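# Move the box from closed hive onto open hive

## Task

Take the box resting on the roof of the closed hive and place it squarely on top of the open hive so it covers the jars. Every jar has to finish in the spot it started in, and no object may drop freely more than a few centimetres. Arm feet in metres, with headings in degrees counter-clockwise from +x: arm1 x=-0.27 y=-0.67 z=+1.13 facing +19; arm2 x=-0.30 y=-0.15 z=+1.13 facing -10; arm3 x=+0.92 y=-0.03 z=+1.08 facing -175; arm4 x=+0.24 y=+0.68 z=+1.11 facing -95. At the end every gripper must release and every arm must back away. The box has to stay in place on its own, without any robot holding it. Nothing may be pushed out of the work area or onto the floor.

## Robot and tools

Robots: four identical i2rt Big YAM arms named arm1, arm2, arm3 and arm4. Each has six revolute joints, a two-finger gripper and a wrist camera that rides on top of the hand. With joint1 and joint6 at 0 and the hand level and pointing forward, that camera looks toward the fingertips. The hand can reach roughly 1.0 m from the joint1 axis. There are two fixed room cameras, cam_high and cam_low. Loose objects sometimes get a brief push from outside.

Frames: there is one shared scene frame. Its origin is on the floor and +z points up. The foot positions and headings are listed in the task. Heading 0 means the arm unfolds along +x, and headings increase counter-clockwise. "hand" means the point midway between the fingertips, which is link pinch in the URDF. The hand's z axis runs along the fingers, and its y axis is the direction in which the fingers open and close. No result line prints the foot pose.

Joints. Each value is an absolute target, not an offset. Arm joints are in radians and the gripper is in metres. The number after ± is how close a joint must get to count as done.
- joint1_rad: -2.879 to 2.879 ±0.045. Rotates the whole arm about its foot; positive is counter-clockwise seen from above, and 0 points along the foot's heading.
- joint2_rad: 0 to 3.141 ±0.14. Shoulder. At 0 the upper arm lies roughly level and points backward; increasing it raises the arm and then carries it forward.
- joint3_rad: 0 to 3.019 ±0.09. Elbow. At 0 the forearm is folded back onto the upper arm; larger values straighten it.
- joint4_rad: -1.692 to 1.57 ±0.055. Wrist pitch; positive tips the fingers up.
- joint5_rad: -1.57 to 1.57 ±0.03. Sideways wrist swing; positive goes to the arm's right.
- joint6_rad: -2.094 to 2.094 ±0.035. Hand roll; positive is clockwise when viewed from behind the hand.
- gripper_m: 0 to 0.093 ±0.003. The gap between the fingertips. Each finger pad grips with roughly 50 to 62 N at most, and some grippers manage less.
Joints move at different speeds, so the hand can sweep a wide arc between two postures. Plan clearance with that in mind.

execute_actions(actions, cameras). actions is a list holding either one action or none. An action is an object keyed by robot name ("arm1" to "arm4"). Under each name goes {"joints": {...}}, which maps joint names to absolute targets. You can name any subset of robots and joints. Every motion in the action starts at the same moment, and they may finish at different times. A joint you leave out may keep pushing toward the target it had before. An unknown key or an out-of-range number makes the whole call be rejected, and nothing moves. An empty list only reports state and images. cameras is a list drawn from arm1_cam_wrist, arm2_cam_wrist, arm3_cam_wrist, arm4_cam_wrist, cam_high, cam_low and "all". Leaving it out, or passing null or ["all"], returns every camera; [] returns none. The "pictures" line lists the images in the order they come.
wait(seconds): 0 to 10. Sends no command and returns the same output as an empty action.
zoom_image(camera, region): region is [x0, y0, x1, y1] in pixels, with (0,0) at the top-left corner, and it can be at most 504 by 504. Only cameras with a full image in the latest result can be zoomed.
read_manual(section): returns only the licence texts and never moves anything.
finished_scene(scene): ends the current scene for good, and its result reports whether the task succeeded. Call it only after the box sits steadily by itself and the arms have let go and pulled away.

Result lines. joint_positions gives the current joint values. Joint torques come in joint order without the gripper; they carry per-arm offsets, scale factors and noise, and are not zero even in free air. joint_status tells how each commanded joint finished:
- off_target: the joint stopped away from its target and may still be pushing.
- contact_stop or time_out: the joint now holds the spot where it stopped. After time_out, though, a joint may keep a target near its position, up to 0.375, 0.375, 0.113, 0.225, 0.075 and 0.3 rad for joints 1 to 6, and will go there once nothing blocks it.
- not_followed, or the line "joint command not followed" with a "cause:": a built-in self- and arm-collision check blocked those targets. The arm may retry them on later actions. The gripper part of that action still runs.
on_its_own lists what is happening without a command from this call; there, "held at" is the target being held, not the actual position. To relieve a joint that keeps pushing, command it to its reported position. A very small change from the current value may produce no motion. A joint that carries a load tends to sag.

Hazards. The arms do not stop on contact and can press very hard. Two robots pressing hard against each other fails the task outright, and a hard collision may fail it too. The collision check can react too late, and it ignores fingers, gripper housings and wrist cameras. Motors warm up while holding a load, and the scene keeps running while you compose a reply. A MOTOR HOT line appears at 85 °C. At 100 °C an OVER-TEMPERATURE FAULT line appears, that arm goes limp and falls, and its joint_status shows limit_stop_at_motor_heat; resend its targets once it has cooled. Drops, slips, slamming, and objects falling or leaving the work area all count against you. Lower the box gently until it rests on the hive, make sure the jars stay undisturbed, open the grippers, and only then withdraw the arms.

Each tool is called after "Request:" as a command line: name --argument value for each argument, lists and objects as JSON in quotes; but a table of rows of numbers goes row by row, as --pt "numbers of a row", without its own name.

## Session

Request:
execute_actions --actions '[]'

Scene clock: 0.00 s.
Joint torques (N m, as the arm reports them, + toward a larger angle): no reading
Motor temperatures (°C, as the motors report them): arm1=[23 23 24 22 22 23] | arm2=[25 26 23 24 22 21] | arm3=[23 22 25 23 21 23] | arm4=[21 24 25 24 21 24]
arm1.joint_positions: joint1_rad=-0.031 joint2_rad=+0.557 joint3_rad=+1.352 joint4_rad=-1.225 joint5_rad=+0.197 joint6_rad=+0.456 gripper_m=+0.094
arm1.joint_status: not commanded
arm1.hand: x=-0.0474 y=-0.6324 z=+1.6926 quat_wxyz=(-0.530, -0.115, -0.831, -0.124) (m; scene frame)
arm2.joint_positions: joint1_rad=+0.440 joint2_rad=+0.637 joint3_rad=+1.370 joint4_rad=-1.172 joint5_rad=-0.053 joint6_rad=+0.221 gripper_m=+0.094
arm2.joint_status: not commanded
arm2.hand: x=-0.0431 y=-0.0717 z=+1.6910 quat_wxyz=(-0.515, +0.034, -0.843, -0.151) (m; scene frame)
arm3.joint_positions: joint1_rad=+0.811 joint2_rad=+0.542 joint3_rad=+1.402 joint4_rad=-1.293 joint5_rad=+0.088 joint6_rad=-0.176 gripper_m=+0.094
arm3.joint_status: not commanded
arm3.hand: x=+0.7913 y=-0.1842 z=+1.6514 quat_wxyz=(-0.150, -0.733, -0.412, +0.521) (m; scene frame)
arm4.joint_positions: joint1_rad=+0.228 joint2_rad=+0.555 joint3_rad=+1.435 joint4_rad=-1.469 joint5_rad=+0.219 joint6_rad=+0.479 gripper_m=+0.095
arm4.joint_status: not commanded
arm4.hand: x=+0.2232 y=+0.4975 z=+1.6574 quat_wxyz=(-0.379, -0.745, -0.460, +0.299) (m; scene frame)
pictures: arm1_cam_wrist, arm2_cam_wrist, arm3_cam_wrist, arm4_cam_wrist, cam_high, cam_low
Images, in order (width x height): arm1_cam_wrist 616x616, arm2_cam_wrist 616x616, arm3_cam_wrist 616x616, arm4_cam_wrist 616x616, cam_high 896x504, cam_low 896x504.

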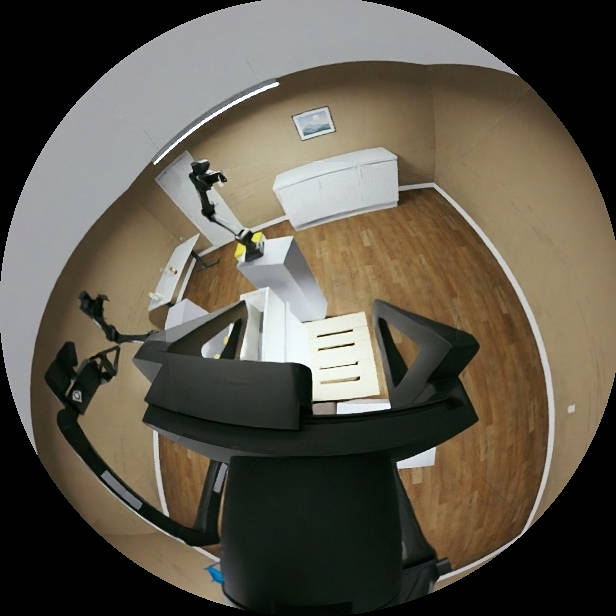

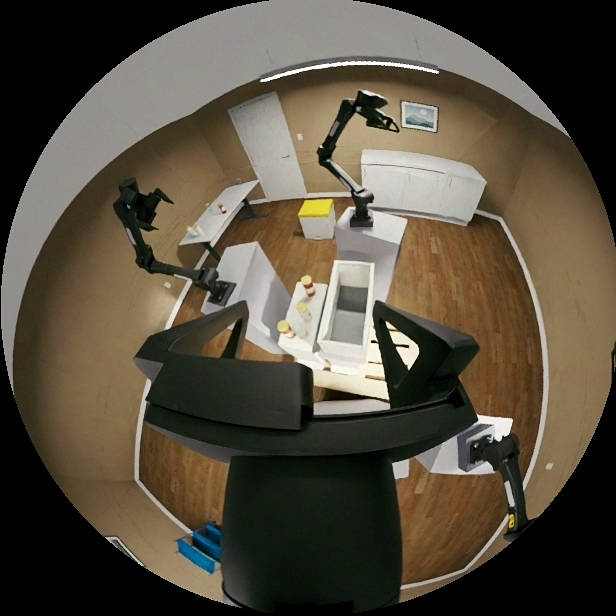

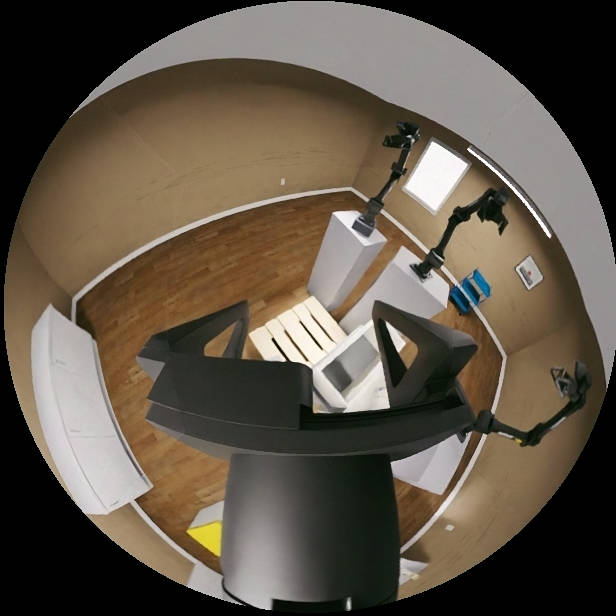

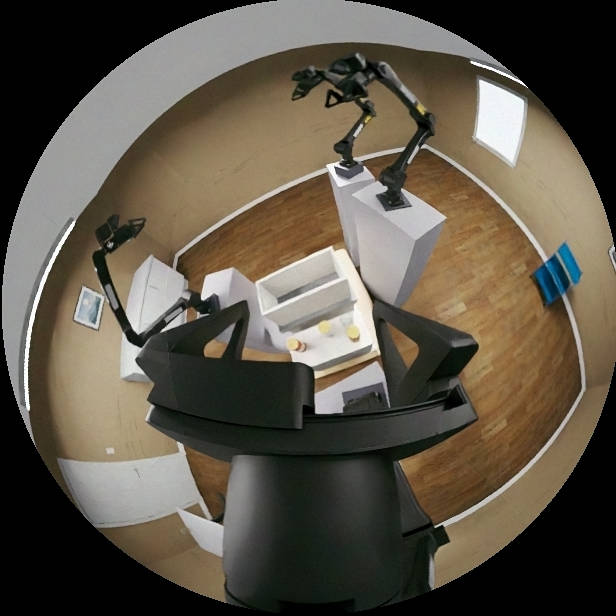

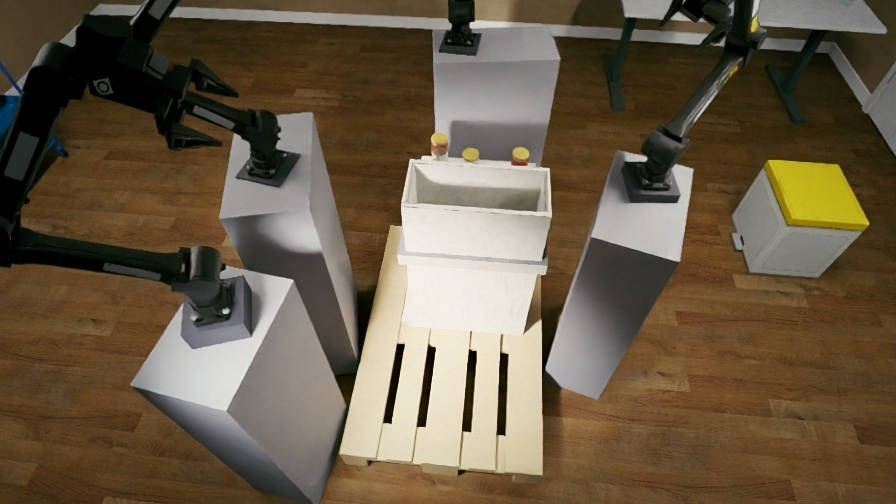

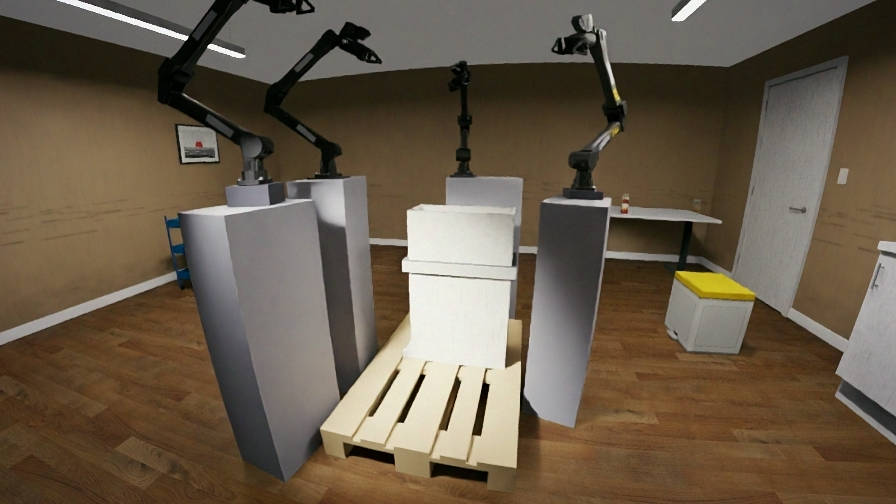

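Request:
zoom_image --camera "cam_high" --region '[380, 110, 580, 300]'

Request:
zoom_image --camera "arm4_cam_wrist" --region '[240, 230, 410, 400]'

Request:
zoom_image --camera "arm2_cam_wrist" --region '[250, 240, 420, 400]'

Region (380, 110, 580, 300) of cam_high's 896x504 image, scaled by 2.520, with more detail than that image has; it fills the top 479 rows of this view, and the rest is white.

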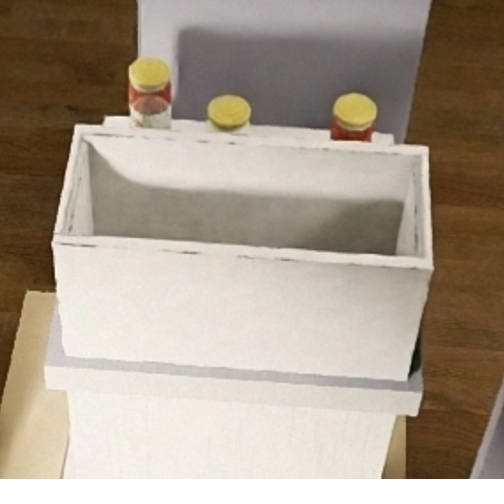

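Region (240, 230, 410, 400) of arm4_cam_wrist's 616x616 image, scaled by 2.965, with more detail than that image has.

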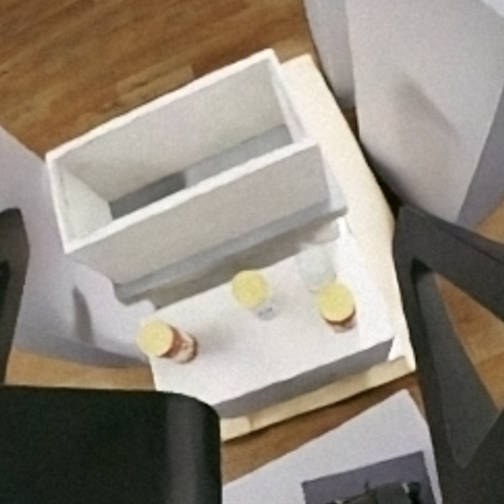

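Region (250, 240, 420, 400) of arm2_cam_wrist's 616x616 image, scaled by 2.965, with more detail than that image has; it fills the top 474 rows of this view, and the rest is white.

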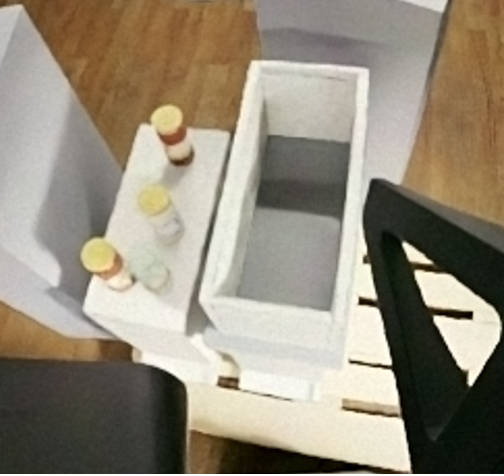

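Request:
execute_actions --actions '[{"arm4":{"joints":{"joint1_rad":0.412,"joint2_rad":1.08,"joint3_rad":0.665,"joint4_rad":-0.535,"joint5_rad":0,"joint6_rad":0}},"arm2":{"joints":{"joint1_rad":0.446,"joint2_rad":1.921,"joint3_rad":1.0,"joint4_rad":-0.63,"joint5_rad":0,"joint6_rad":-1.30}},"arm3":{"joints":{"joint1_rad":-0.075,"joint2_rad":1.61,"joint3_rad":0.69,"joint4_rad":-0.633,"joint5_rad":0,"joint6_rad":1.597}}}]' --cameras '["arm2_cam_wrist","arm3_cam_wrist","arm4_cam_wrist","cam_high"]'

Request:
zoom_image --camera "arm4_cam_wrist" --region '[220, 220, 400, 400]'

Scene clock: 3.40 s.
Joint torques (N m, as the arm reports them, + toward a larger angle): arm1=[0.66 2.9  8.35 2.59 0.11 0.04] | arm2=[  1.45 -13.22   5.99   0.84   0.05  -0.24] | arm3=[-0.17 -9.19  6.92  0.37  0.08  0.13] | arm4=[-1.79 -8.24 10.68  1.7  -0.19 -0.11]
Motor temperatures (°C, as the motors report them): arm1=[23 23 24 22 22 23] | arm2=[25 26 24 24 22 21] | arm3=[23 22 26 23 21 23] | arm4=[21 24 26 24 21 24]
arm1.joint_positions: joint1_rad=-0.031 joint2_rad=+0.557 joint3_rad=+1.352 joint4_rad=-1.225 joint5_rad=+0.197 joint6_rad=+0.456 gripper_m=+0.094
arm1.joint_status: not commanded
arm1.hand: x=-0.0474 y=-0.6324 z=+1.6926 quat_wxyz=(-0.530, -0.115, -0.831, -0.124) (m; scene frame)
arm2.joint_positions: joint1_rad=+0.440 joint2_rad=+1.921 joint3_rad=+0.997 joint4_rad=-0.640 joint5_rad=-0.002 joint6_rad=-1.289 gripper_m=+0.094
arm2.joint_status: all done
arm2.hand: x=+0.1359 y=-0.0322 z=+1.0418 quat_wxyz=(-0.003, +0.702, -0.712, +0.001) (m; scene frame)
arm3.joint_positions: joint1_rad=-0.076 joint2_rad=+1.601 joint3_rad=+0.674 joint4_rad=-0.643 joint5_rad=+0.000 joint6_rad=+1.586 gripper_m=+0.094
arm3.joint_status: all done
arm3.hand: x=+0.5921 y=-0.0344 z=+1.0397 quat_wxyz=(-0.004, -0.705, +0.710, +0.006) (m; scene frame)
arm4.joint_positions: joint1_rad=+0.411 joint2_rad=+1.091 joint3_rad=+0.664 joint4_rad=-0.552 joint5_rad=+0.002 joint6_rad=+0.011 gripper_m=+0.095
arm4.joint_status: all done
arm4.hand: x=+0.3636 y=+0.3051 z=+1.2481 quat_wxyz=(-0.244, -0.564, -0.771, +0.170) (m; scene frame)
pictures: arm2_cam_wrist, arm3_cam_wrist, arm4_cam_wrist, cam_high
Images, in order (width x height): arm2_cam_wrist 616x616, arm3_cam_wrist 616x616, arm4_cam_wrist 616x616, cam_high 896x504.

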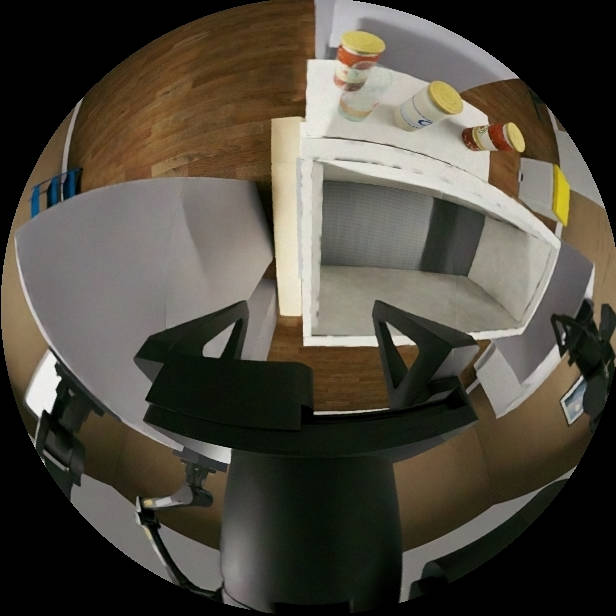

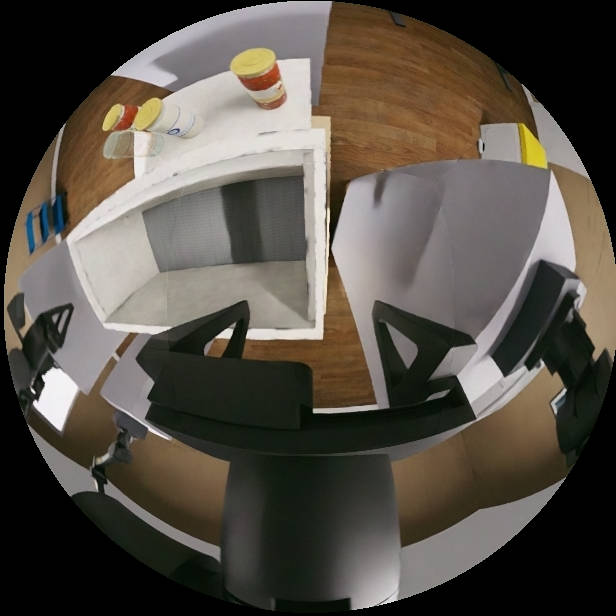

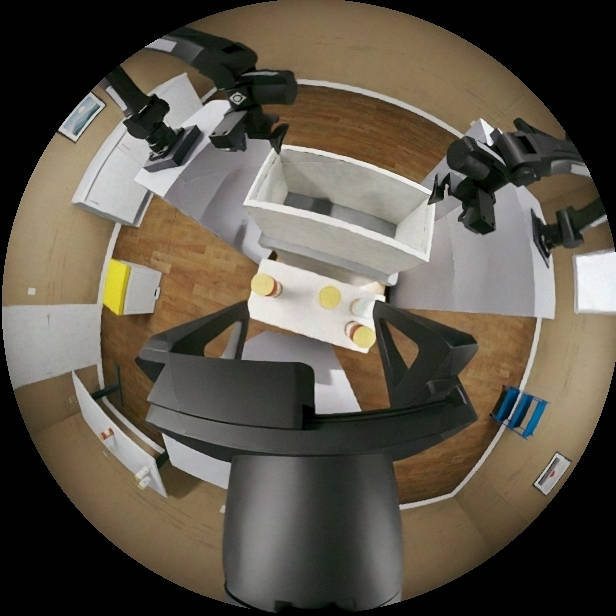

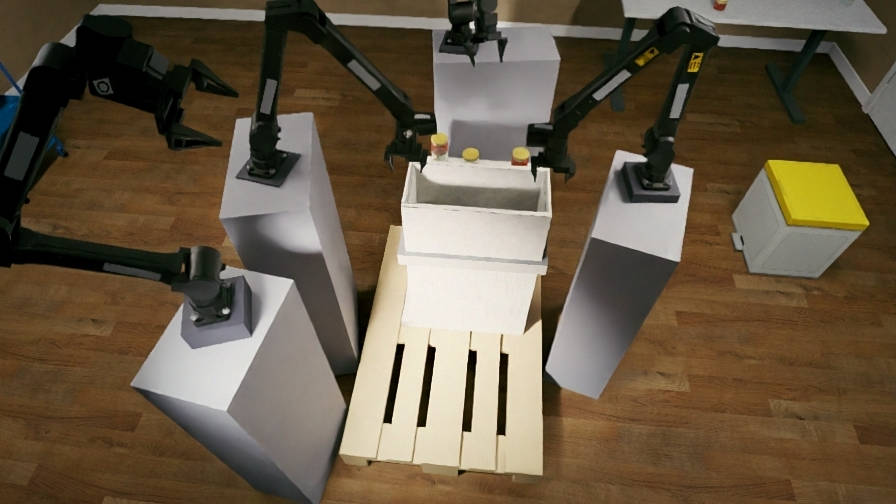

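Region (220, 220, 400, 400) of arm4_cam_wrist's 616x616 image, scaled by 2.800, with more detail than that image has.

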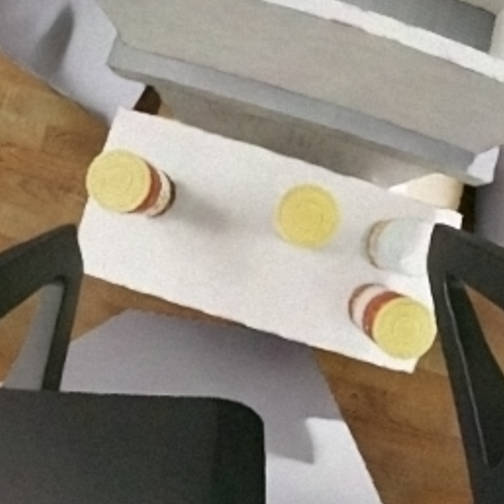

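Request:
execute_actions --actions '[]'

Scene clock: 4.37 s.
Joint torques (N m, as the arm reports them, + toward a larger angle): arm1=[0.51 3.07 8.39 2.59 0.12 0.04] | arm2=[  1.5  -13.28   5.91   0.78   0.04  -0.24] | arm3=[-0.21 -9.13  6.94  0.38  0.08  0.15] | arm4=[-1.6  -7.74 10.78  1.73 -0.16 -0.08]
Motor temperatures (°C, as the motors report them): arm1=[23 23 25 22 22 23] | arm2=[25 27 24 24 22 21] | arm3=[23 22 26 23 21 23] | arm4=[21 24 26 24 21 24]
arm1.joint_positions: joint1_rad=-0.031 joint2_rad=+0.557 joint3_rad=+1.352 joint4_rad=-1.225 joint5_rad=+0.197 joint6_rad=+0.456 gripper_m=+0.094
arm1.joint_status: not commanded
arm1.hand: x=-0.0474 y=-0.6324 z=+1.6926 quat_wxyz=(-0.530, -0.115, -0.831, -0.124) (m; scene frame)
arm2.joint_positions: joint1_rad=+0.440 joint2_rad=+1.921 joint3_rad=+0.997 joint4_rad=-0.640 joint5_rad=-0.002 joint6_rad=-1.290 gripper_m=+0.094
arm2.joint_status: all done
arm2.hand: x=+0.1359 y=-0.0322 z=+1.0418 quat_wxyz=(-0.003, +0.702, -0.712, +0.001) (m; scene frame)
arm3.joint_positions: joint1_rad=-0.076 joint2_rad=+1.601 joint3_rad=+0.674 joint4_rad=-0.643 joint5_rad=+0.000 joint6_rad=+1.587 gripper_m=+0.094
arm3.joint_status: all done
arm3.hand: x=+0.5921 y=-0.0344 z=+1.0397 quat_wxyz=(-0.004, -0.704, +0.710, +0.006) (m; scene frame)
arm4.joint_positions: joint1_rad=+0.411 joint2_rad=+1.091 joint3_rad=+0.664 joint4_rad=-0.552 joint5_rad=+0.002 joint6_rad=+0.011 gripper_m=+0.095
arm4.joint_status: all done
arm4.hand: x=+0.3636 y=+0.3051 z=+1.2481 quat_wxyz=(-0.244, -0.564, -0.771, +0.170) (m; scene frame)
pictures: arm1_cam_wrist, arm2_cam_wrist, arm3_cam_wrist, arm4_cam_wrist, cam_high, cam_low
Images, in order (width x height): arm1_cam_wrist 616x616, arm2_cam_wrist 616x616, arm3_cam_wrist 616x616, arm4_cam_wrist 616x616, cam_high 896x504, cam_low 896x504.

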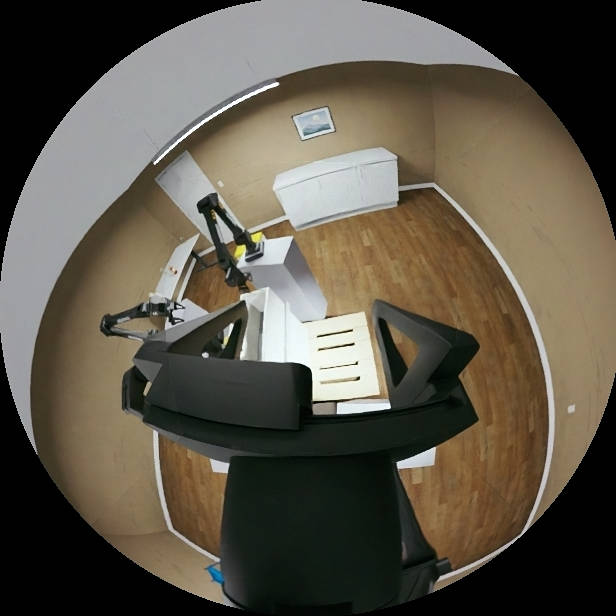

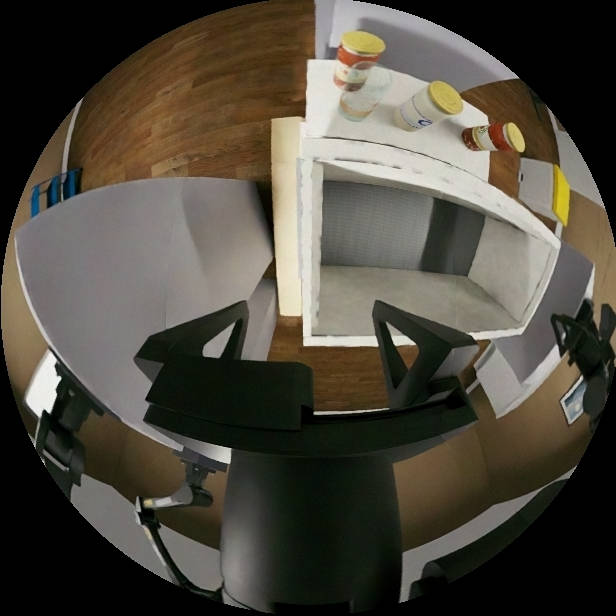

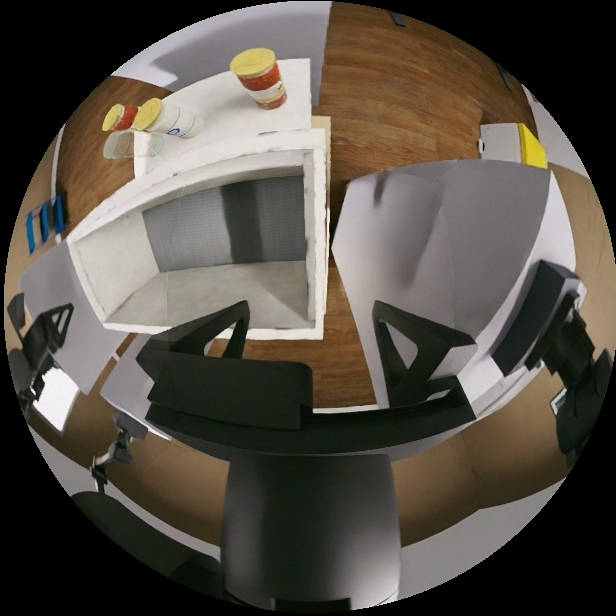

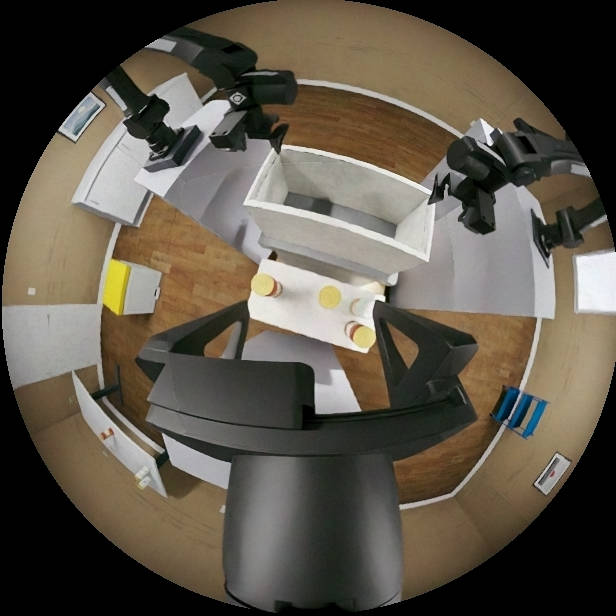

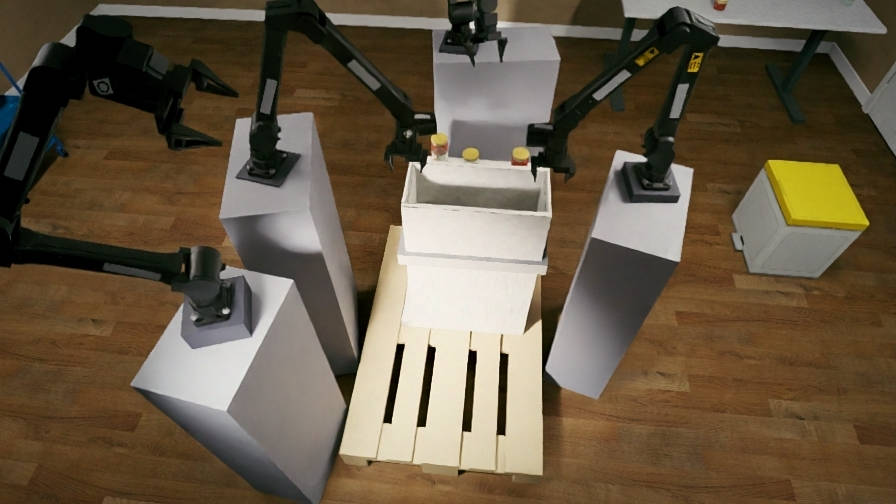

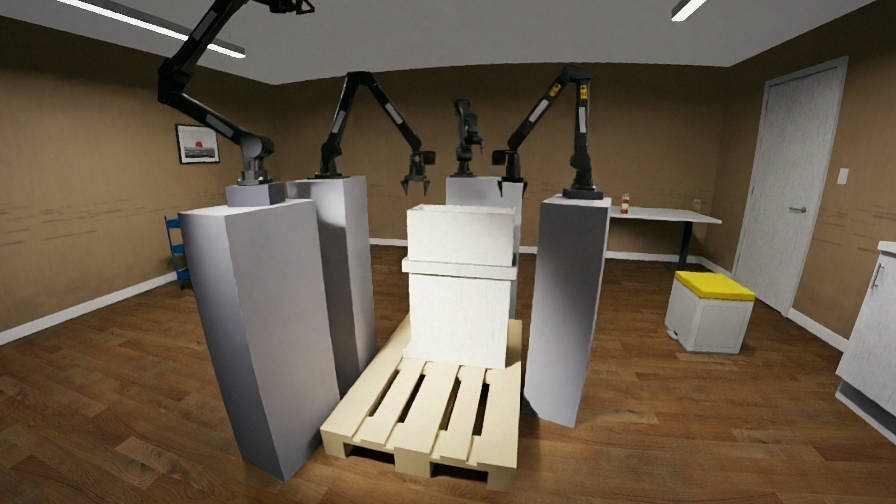

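Request:
execute_actions --actions '[{"arm2":{"joints":{"joint1_rad":0.455,"joint2_rad":2.0235,"joint3_rad":1.016,"joint4_rad":-0.545,"joint5_rad":0,"joint6_rad":-1.31}},"arm3":{"joints":{"joint1_rad":-0.118,"joint2_rad":1.714,"joint3_rad":0.645,"joint4_rad":-0.493,"joint5_rad":0,"joint6_rad":1.526}},"arm4":{"joints":{"joint1_rad":0.2,"joint2_rad":0.7,"joint3_rad":0.9,"joint4_rad":-0.9,"joint5_rad":0,"joint6_rad":0}}}]' --cameras '["arm2_cam_wrist","arm3_cam_wrist","arm4_cam_wrist"]'

Scene clock: 6.60 s.
Joint torques (N m, as the arm reports them, + toward a larger angle): arm1=[0.6  2.91 8.38 2.59 0.11 0.05] | arm2=[  1.52 -14.17   6.38   0.65   0.04  -0.24] | arm3=[ -0.44 -10.25   4.73   0.36   0.08  -0.08] | arm4=[-1.92 -1.62 13.91  1.15 -0.11 -0.09]
Motor temperatures (°C, as the motors report them): arm1=[23 23 25 22 22 23] | arm2=[25 27 24 24 22 21] | arm3=[23 22 26 23 21 23] | arm4=[21 24 27 24 21 24]
arm1.joint_positions: joint1_rad=-0.031 joint2_rad=+0.557 joint3_rad=+1.352 joint4_rad=-1.225 joint5_rad=+0.197 joint6_rad=+0.456 gripper_m=+0.094
arm1.joint_status: not commanded
arm1.hand: x=-0.0474 y=-0.6324 z=+1.6926 quat_wxyz=(-0.530, -0.115, -0.831, -0.124) (m; scene frame)
arm2.joint_positions: joint1_rad=+0.448 joint2_rad=+2.024 joint3_rad=+0.998 joint4_rad=-0.554 joint5_rad=-0.002 joint6_rad=-1.300 gripper_m=+0.094
arm2.joint_status: all done
arm2.hand: x=+0.1322 y=-0.0294 z=+0.9984 quat_wxyz=(+0.004, +0.709, -0.705, -0.003) (m; scene frame)
arm3.joint_positions: joint1_rad=-0.117 joint2_rad=+1.715 joint3_rad=+0.642 joint4_rad=-0.503 joint5_rad=+0.000 joint6_rad=+1.536 gripper_m=+0.094
arm3.joint_status: all done
arm3.hand: x=+0.5979 y=-0.0212 z=+0.9981 quat_wxyz=(-0.001, -0.708, +0.706, +0.004) (m; scene frame)
arm4.joint_positions: joint1_rad=+0.196 joint2_rad=+0.697 joint3_rad=+0.873 joint4_rad=-0.894 joint5_rad=+0.000 joint6_rad=+0.010 gripper_m=+0.095
arm4.joint_status: all done
arm4.hand: x=+0.2738 y=+0.3446 z=+1.4420 quat_wxyz=(-0.316, -0.612, -0.671, +0.275) (m; scene frame)
pictures: arm2_cam_wrist, arm3_cam_wrist, arm4_cam_wrist
Images, in order (width x height): arm2_cam_wrist 616x616, arm3_cam_wrist 616x616, arm4_cam_wrist 616x616.

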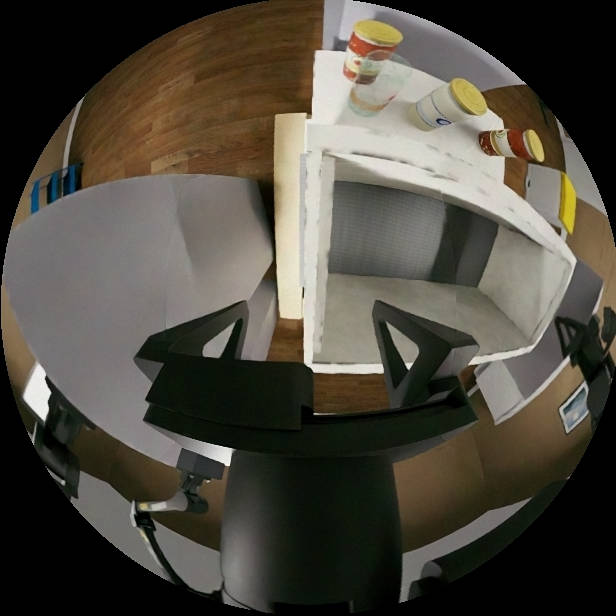

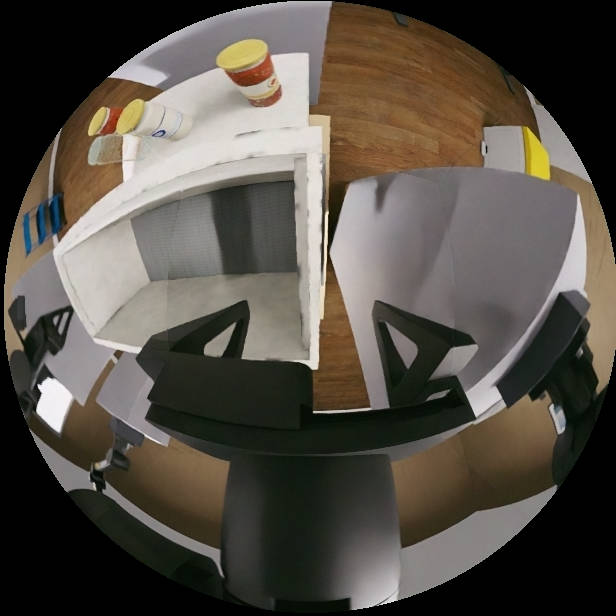

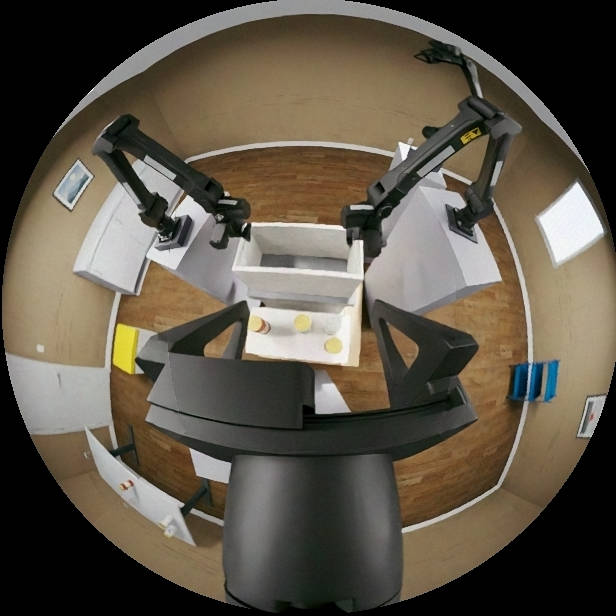

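Request:
execute_actions --actions '[{"arm2":{"joints":{"joint1_rad":0.45,"joint2_rad":2.182,"joint3_rad":1.043,"joint4_rad":-0.407,"joint5_rad":0,"joint6_rad":-1.30}},"arm3":{"joints":{"joint1_rad":-0.117,"joint2_rad":1.923,"joint3_rad":0.65,"joint4_rad":-0.284,"joint5_rad":0,"joint6_rad":1.536}},"arm4":{"joints":{"joint1_rad":0.2,"joint2_rad":0.55,"joint3_rad":1.1,"joint4_rad":-1.3,"joint5_rad":0,"joint6_rad":0}}}]' --cameras '["arm2_cam_wrist","arm3_cam_wrist","arm4_cam_wrist"]'

Scene clock: 8.37 s.
Joint torques (N m, as the arm reports them, + toward a larger angle): arm1=[0.65 2.91 8.36 2.61 0.12 0.05] | arm2=[  1.08 -14.65   4.33   0.81   0.04  -0.14] | arm3=[ -0.39 -11.64   3.25   0.33   0.09   0.03] | arm4=[-1.68  1.17 12.44  1.19 -0.09 -0.09]
Motor temperatures (°C, as the motors report them): arm1=[23 23 25 22 22 23] | arm2=[25 27 24 24 22 21] | arm3=[23 22 26 23 21 23] | arm4=[21 24 28 24 21 24]
arm1.joint_positions: joint1_rad=-0.031 joint2_rad=+0.557 joint3_rad=+1.352 joint4_rad=-1.225 joint5_rad=+0.197 joint6_rad=+0.456 gripper_m=+0.094
arm1.joint_status: not commanded
arm1.hand: x=-0.0474 y=-0.6324 z=+1.6926 quat_wxyz=(-0.530, -0.115, -0.831, -0.124) (m; scene frame)
arm2.joint_positions: joint1_rad=+0.448 joint2_rad=+2.185 joint3_rad=+1.036 joint4_rad=-0.417 joint5_rad=-0.002 joint6_rad=-1.300 gripper_m=+0.094
arm2.joint_status: all done
arm2.hand: x=+0.1404 y=-0.0271 z=+0.9358 quat_wxyz=(-0.002, +0.709, -0.705, +0.000) (m; scene frame)
arm3.joint_positions: joint1_rad=-0.117 joint2_rad=+1.929 joint3_rad=+0.642 joint4_rad=-0.294 joint5_rad=+0.000 joint6_rad=+1.536 gripper_m=+0.094
arm3.joint_status: all done
arm3.hand: x=+0.5988 y=-0.0210 z=+0.9330 quat_wxyz=(+0.000, -0.708, +0.706, +0.003) (m; scene frame)
arm4.joint_positions: joint1_rad=+0.196 joint2_rad=+0.544 joint3_rad=+1.077 joint4_rad=-1.293 joint5_rad=+0.000 joint6_rad=+0.010 gripper_m=+0.095
arm4.joint_status: all done
arm4.hand: x=+0.2626 y=+0.4411 z=+1.5195 quat_wxyz=(-0.301, -0.617, -0.678, +0.262) (m; scene frame)
pictures: arm2_cam_wrist, arm3_cam_wrist, arm4_cam_wrist
Images, in order (width x height): arm2_cam_wrist 616x616, arm3_cam_wrist 616x616, arm4_cam_wrist 616x616.

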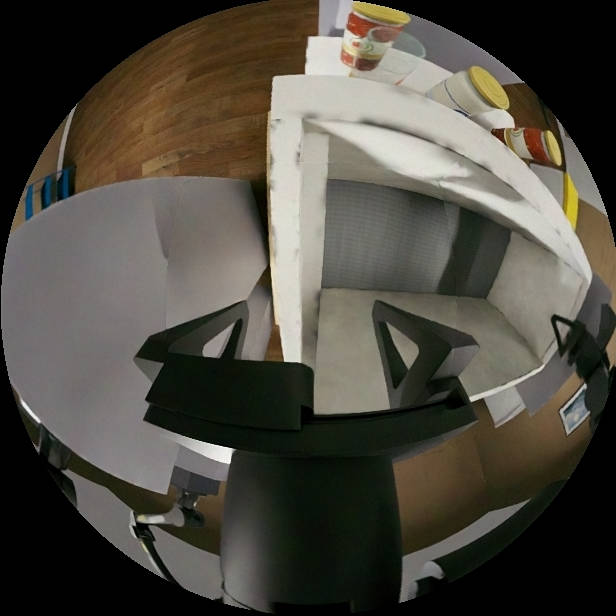

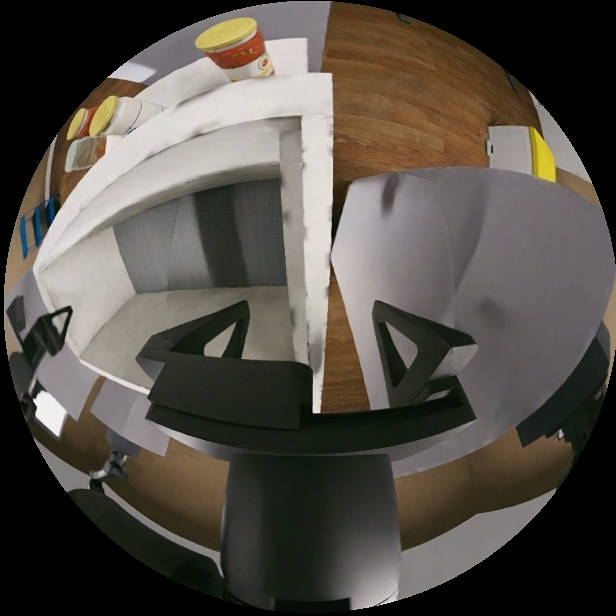

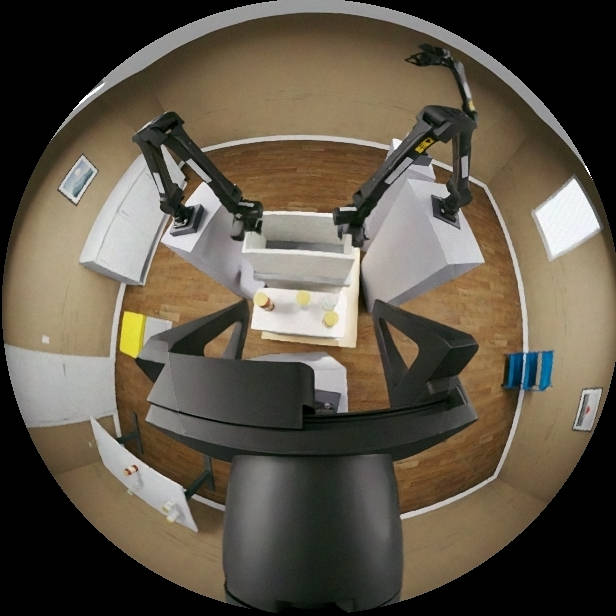

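Request:
execute_actions --actions '[{"arm2":{"joints":{"gripper_m":0}},"arm3":{"joints":{"gripper_m":0}}}]' --cameras '["cam_high"]'

Scene clock: 9.53 s.
Joint torques (N m, as the arm reports them, + toward a larger angle): arm1=[0.6  2.88 8.38 2.59 0.11 0.04] | arm2=[  1.02 -14.61   4.8    0.8    0.12  -0.26] | arm3=[ -0.37 -11.58   3.16   0.14   0.08   0.06] | arm4=[-1.22  1.05 12.45  1.17 -0.07 -0.11]
Motor temperatures (°C, as the motors report them): arm1=[23 23 25 22 22 23] | arm2=[25 27 24 24 22 21] | arm3=[23 23 26 23 21 23] | arm4=[21 24 28 24 21 24]
arm1.joint_positions: joint1_rad=-0.031 joint2_rad=+0.557 joint3_rad=+1.352 joint4_rad=-1.225 joint5_rad=+0.197 joint6_rad=+0.456 gripper_m=+0.094
arm1.joint_status: not commanded
arm1.hand: x=-0.0474 y=-0.6324 z=+1.6926 quat_wxyz=(-0.530, -0.115, -0.831, -0.124) (m; scene frame)
arm2.joint_positions: joint1_rad=+0.449 joint2_rad=+2.185 joint3_rad=+1.030 joint4_rad=-0.417 joint5_rad=-0.005 joint6_rad=-1.287 gripper_m=+0.019
arm2.joint_status: gripper_m off_target (ended at +0.019, target +0.000)
arm2.hand: x=+0.1368 y=-0.0274 z=+0.9352 quat_wxyz=(+0.000, +0.705, -0.709, -0.002) (m; scene frame)
arm3.joint_positions: joint1_rad=-0.117 joint2_rad=+1.929 joint3_rad=+0.644 joint4_rad=-0.289 joint5_rad=+0.000 joint6_rad=+1.534 gripper_m=+0.018
arm3.joint_status: gripper_m off_target (ended at +0.018, target +0.000)
arm3.hand: x=+0.5966 y=-0.0208 z=+0.9332 quat_wxyz=(-0.002, -0.709, +0.705, +0.005) (m; scene frame)
arm4.joint_positions: joint1_rad=+0.196 joint2_rad=+0.544 joint3_rad=+1.077 joint4_rad=-1.293 joint5_rad=+0.000 joint6_rad=+0.010 gripper_m=+0.095
arm4.joint_status: not commanded
arm4.hand: x=+0.2626 y=+0.4411 z=+1.5195 quat_wxyz=(-0.301, -0.617, -0.678, +0.262) (m; scene frame)
pictures: cam_high
Images, in order (width x height): cam_high 896x504.

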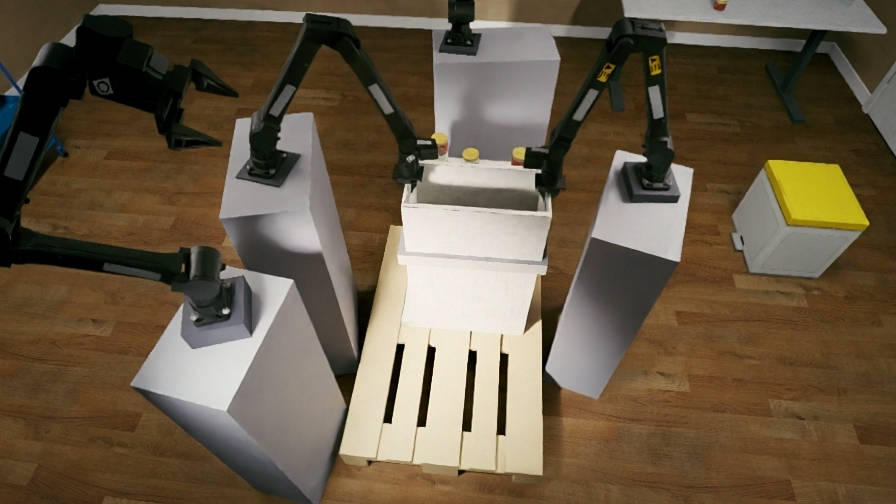

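Request:
execute_actions --actions '[{"arm2":{"joints":{"joint1_rad":0.449,"joint2_rad":1.965,"joint3_rad":1.066,"joint4_rad":-0.545,"joint5_rad":0,"joint6_rad":-1.287}},"arm3":{"joints":{"joint1_rad":-0.117,"joint2_rad":1.67,"joint3_rad":0.695,"joint4_rad":-0.494,"joint5_rad":0,"joint6_rad":1.534}}}]' --cameras '["cam_low"]'

Scene clock: 10.80 s.
Joint torques (N m, as the arm reports them, + toward a larger angle): arm1=[0.59 2.94 8.36 2.62 0.12 0.04] | arm2=[  0.65 -19.32   8.53   0.45  -0.07  -0.2 ] | arm3=[ -0.41 -14.22   8.53   0.12   0.13   0.1 ] | arm4=[-1.3   1.18 12.34  0.96 -0.08 -0.11]
Motor temperatures (°C, as the motors report them): arm1=[23 23 26 22 22 23] | arm2=[25 27 24 24 22 21] | arm3=[23 23 26 23 21 23] | arm4=[21 24 28 24 21 24]
arm1.joint_positions: joint1_rad=-0.031 joint2_rad=+0.557 joint3_rad=+1.352 joint4_rad=-1.225 joint5_rad=+0.197 joint6_rad=+0.456 gripper_m=+0.094
arm1.joint_status: not commanded
arm1.hand: x=-0.0474 y=-0.6324 z=+1.6926 quat_wxyz=(-0.530, -0.115, -0.831, -0.124) (m; scene frame)
arm2.joint_positions: joint1_rad=+0.449 joint2_rad=+2.037 joint3_rad=+1.020 joint4_rad=-0.547 joint5_rad=+0.001 joint6_rad=-1.280 gripper_m=+0.019
arm2.joint_status: all done
arm2.hand: x=+0.1425 y=-0.0266 z=+0.9968 quat_wxyz=(-0.002, +0.702, -0.712, +0.002) (m; scene frame)
arm3.joint_positions: joint1_rad=-0.117 joint2_rad=+1.730 joint3_rad=+0.643 joint4_rad=-0.499 joint5_rad=-0.002 joint6_rad=+1.529 gripper_m=+0.018
arm3.joint_status: all done
arm3.hand: x=+0.5994 y=-0.0215 z=+0.9940 quat_wxyz=(+0.001, -0.711, +0.703, +0.000) (m; scene frame)
arm4.joint_positions: joint1_rad=+0.196 joint2_rad=+0.544 joint3_rad=+1.077 joint4_rad=-1.293 joint5_rad=+0.000 joint6_rad=+0.010 gripper_m=+0.095
arm4.joint_status: not commanded
arm4.hand: x=+0.2626 y=+0.4411 z=+1.5195 quat_wxyz=(-0.301, -0.617, -0.678, +0.262) (m; scene frame)
pictures: cam_low
Images, in order (width x height): cam_low 896x504.

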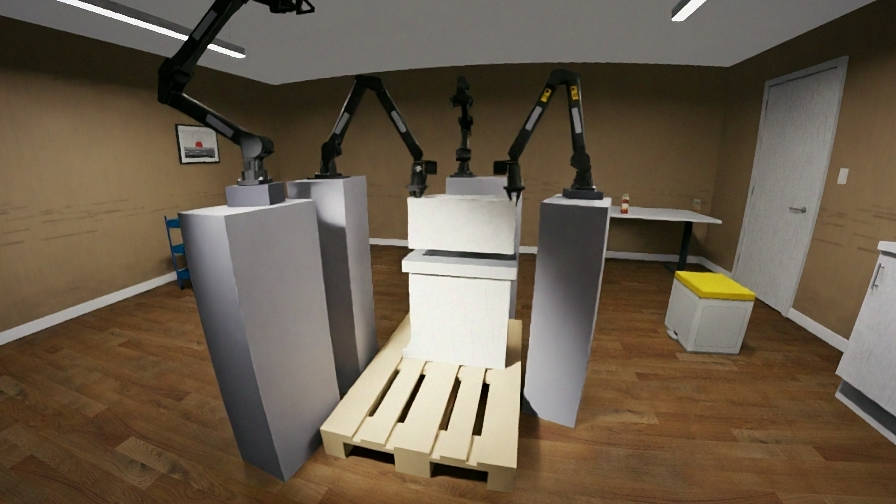

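Request:
execute_actions --actions '[{"arm2":{"joints":{"joint1_rad":0.449,"joint2_rad":1.78,"joint3_rad":1.072,"joint4_rad":-0.74,"joint5_rad":0,"joint6_rad":-1.287}},"arm3":{"joints":{"joint1_rad":-0.117,"joint2_rad":1.44,"joint3_rad":0.757,"joint4_rad":-0.769,"joint5_rad":0,"joint6_rad":1.534}}}]' --cameras '[]'

Scene clock: 12.13 s.
Joint torques (N m, as the arm reports them, + toward a larger angle): arm1=[0.64 2.98 8.36 2.59 0.12 0.05] | arm2=[  0.93 -17.86  10.88  -0.08  -0.23  -0.2 ] | arm3=[ -0.29 -11.99  13.14  -0.71   0.14   0.09] | arm4=[-2.02  1.12 12.21  1.08 -0.13 -0.08]
Motor temperatures (°C, as the motors report them): arm1=[23 23 26 22 22 23] | arm2=[25 28 25 24 22 21] | arm3=[23 23 27 23 21 23] | arm4=[21 24 28 24 21 24]
arm1.joint_positions: joint1_rad=-0.031 joint2_rad=+0.557 joint3_rad=+1.352 joint4_rad=-1.225 joint5_rad=+0.197 joint6_rad=+0.456 gripper_m=+0.094
arm1.joint_status: not commanded
arm1.hand: x=-0.0474 y=-0.6324 z=+1.6926 quat_wxyz=(-0.530, -0.115, -0.831, -0.124) (m; scene frame)
arm2.joint_positions: joint1_rad=+0.449 joint2_rad=+1.840 joint3_rad=+1.020 joint4_rad=-0.731 joint5_rad=+0.005 joint6_rad=-1.280 gripper_m=+0.018
arm2.joint_status: all done
arm2.hand: x=+0.1411 y=-0.0276 z=+1.0818 quat_wxyz=(-0.007, +0.702, -0.712, +0.007) (m; scene frame)
arm3.joint_positions: joint1_rad=-0.117 joint2_rad=+1.485 joint3_rad=+0.675 joint4_rad=-0.754 joint5_rad=-0.002 joint6_rad=+1.529 gripper_m=+0.018
arm3.joint_status: all done
arm3.hand: x=+0.6014 y=-0.0218 z=+1.0753 quat_wxyz=(-0.006, -0.711, +0.704, +0.008) (m; scene frame)
arm4.joint_positions: joint1_rad=+0.196 joint2_rad=+0.544 joint3_rad=+1.077 joint4_rad=-1.293 joint5_rad=+0.000 joint6_rad=+0.010 gripper_m=+0.095
arm4.joint_status: not commanded
arm4.hand: x=+0.2626 y=+0.4411 z=+1.5195 quat_wxyz=(-0.301, -0.617, -0.678, +0.262) (m; scene frame)
pictures: none
No camera images: the call's "cameras" was empty. Leave "cameras" out to get every camera's image.

Request:
execute_actions --actions '[{"arm2":{"joints":{"joint1_rad":0.453,"joint2_rad":1.64,"joint3_rad":1.142,"joint4_rad":-0.96,"joint5_rad":0,"joint6_rad":-1.287}},"arm3":{"joints":{"joint1_rad":-0.117,"joint2_rad":1.292,"joint3_rad":0.878,"joint4_rad":-1.05,"joint5_rad":0,"joint6_rad":1.534}}}]' --cameras '["cam_low","cam_high"]'

Scene clock: 14.83 s.
Joint torques (N m, as the arm reports them, + toward a larger angle): arm1=[0.65 2.99 8.37 2.61 0.11 0.05] | arm2=[  1.28 -16.27  14.13  -1.03  -0.26  -0.2 ] | arm3=[ -0.32 -11.72  15.32  -1.55   0.22   0.09] | arm4=[-1.68  1.26 12.35  1.16 -0.1  -0.1 ]
Motor temperatures (°C, as the motors report them): arm1=[23 23 26 22 22 23] | arm2=[25 28 26 24 22 21] | arm3=[23 23 28 23 21 23] | arm4=[21 24 29 24 21 24]
arm1.joint_positions: joint1_rad=-0.031 joint2_rad=+0.557 joint3_rad=+1.352 joint4_rad=-1.225 joint5_rad=+0.197 joint6_rad=+0.456 gripper_m=+0.094
arm1.joint_status: not commanded
arm1.hand: x=-0.0474 y=-0.6324 z=+1.6926 quat_wxyz=(-0.530, -0.115, -0.831, -0.124) (m; scene frame)
arm2.joint_positions: joint1_rad=+0.449 joint2_rad=+1.694 joint3_rad=+1.065 joint4_rad=-0.933 joint5_rad=+0.006 joint6_rad=-1.280 gripper_m=+0.018
arm2.joint_status: all done
arm2.hand: x=+0.1347 y=-0.0297 z=+1.1567 quat_wxyz=(-0.002, +0.702, -0.712, +0.005) (m; scene frame)
arm3.joint_positions: joint1_rad=-0.117 joint2_rad=+1.341 joint3_rad=+0.788 joint4_rad=-1.017 joint5_rad=-0.004 joint6_rad=+1.529 gripper_m=+0.018
arm3.joint_status: joint3_rad time_out (moved +0.113 of +0.203); the others done
arm3.on_its_own: joint3_rad reads +0.788 and still pushes toward +0.878 since a time_out
arm3.hand: x=+0.5976 y=-0.0224 z=+1.1523 quat_wxyz=(-0.005, -0.711, +0.704, +0.005) (m; scene frame)
arm4.joint_positions: joint1_rad=+0.196 joint2_rad=+0.544 joint3_rad=+1.077 joint4_rad=-1.293 joint5_rad=+0.000 joint6_rad=+0.010 gripper_m=+0.095
arm4.joint_status: not commanded
arm4.hand: x=+0.2626 y=+0.4411 z=+1.5195 quat_wxyz=(-0.301, -0.617, -0.678, +0.262) (m; scene frame)
pictures: cam_high, cam_low
Images, in order (width x height): cam_high 896x504, cam_low 896x504.

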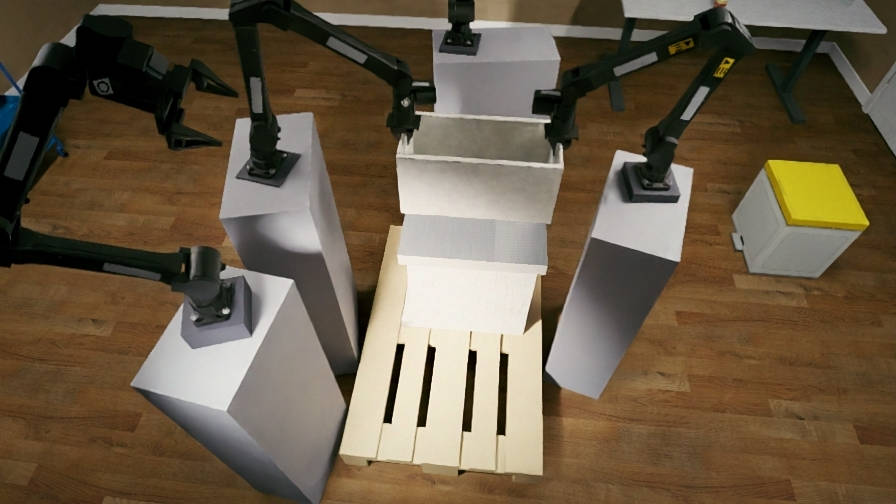

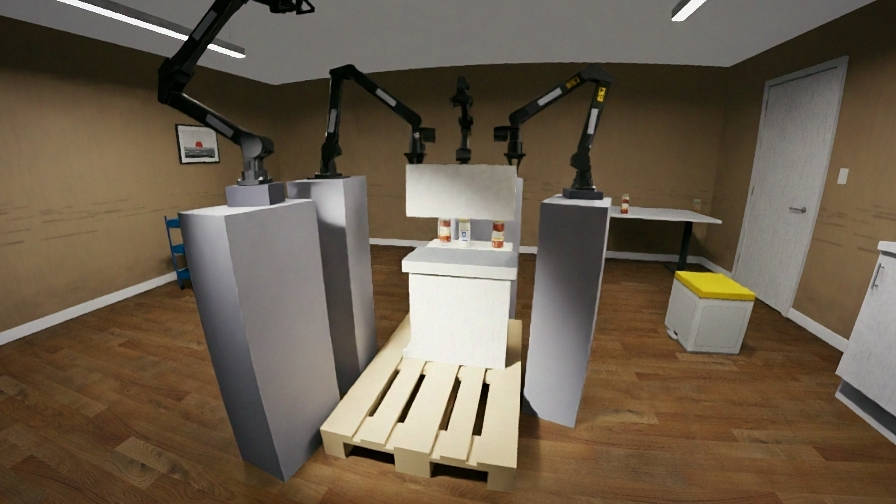

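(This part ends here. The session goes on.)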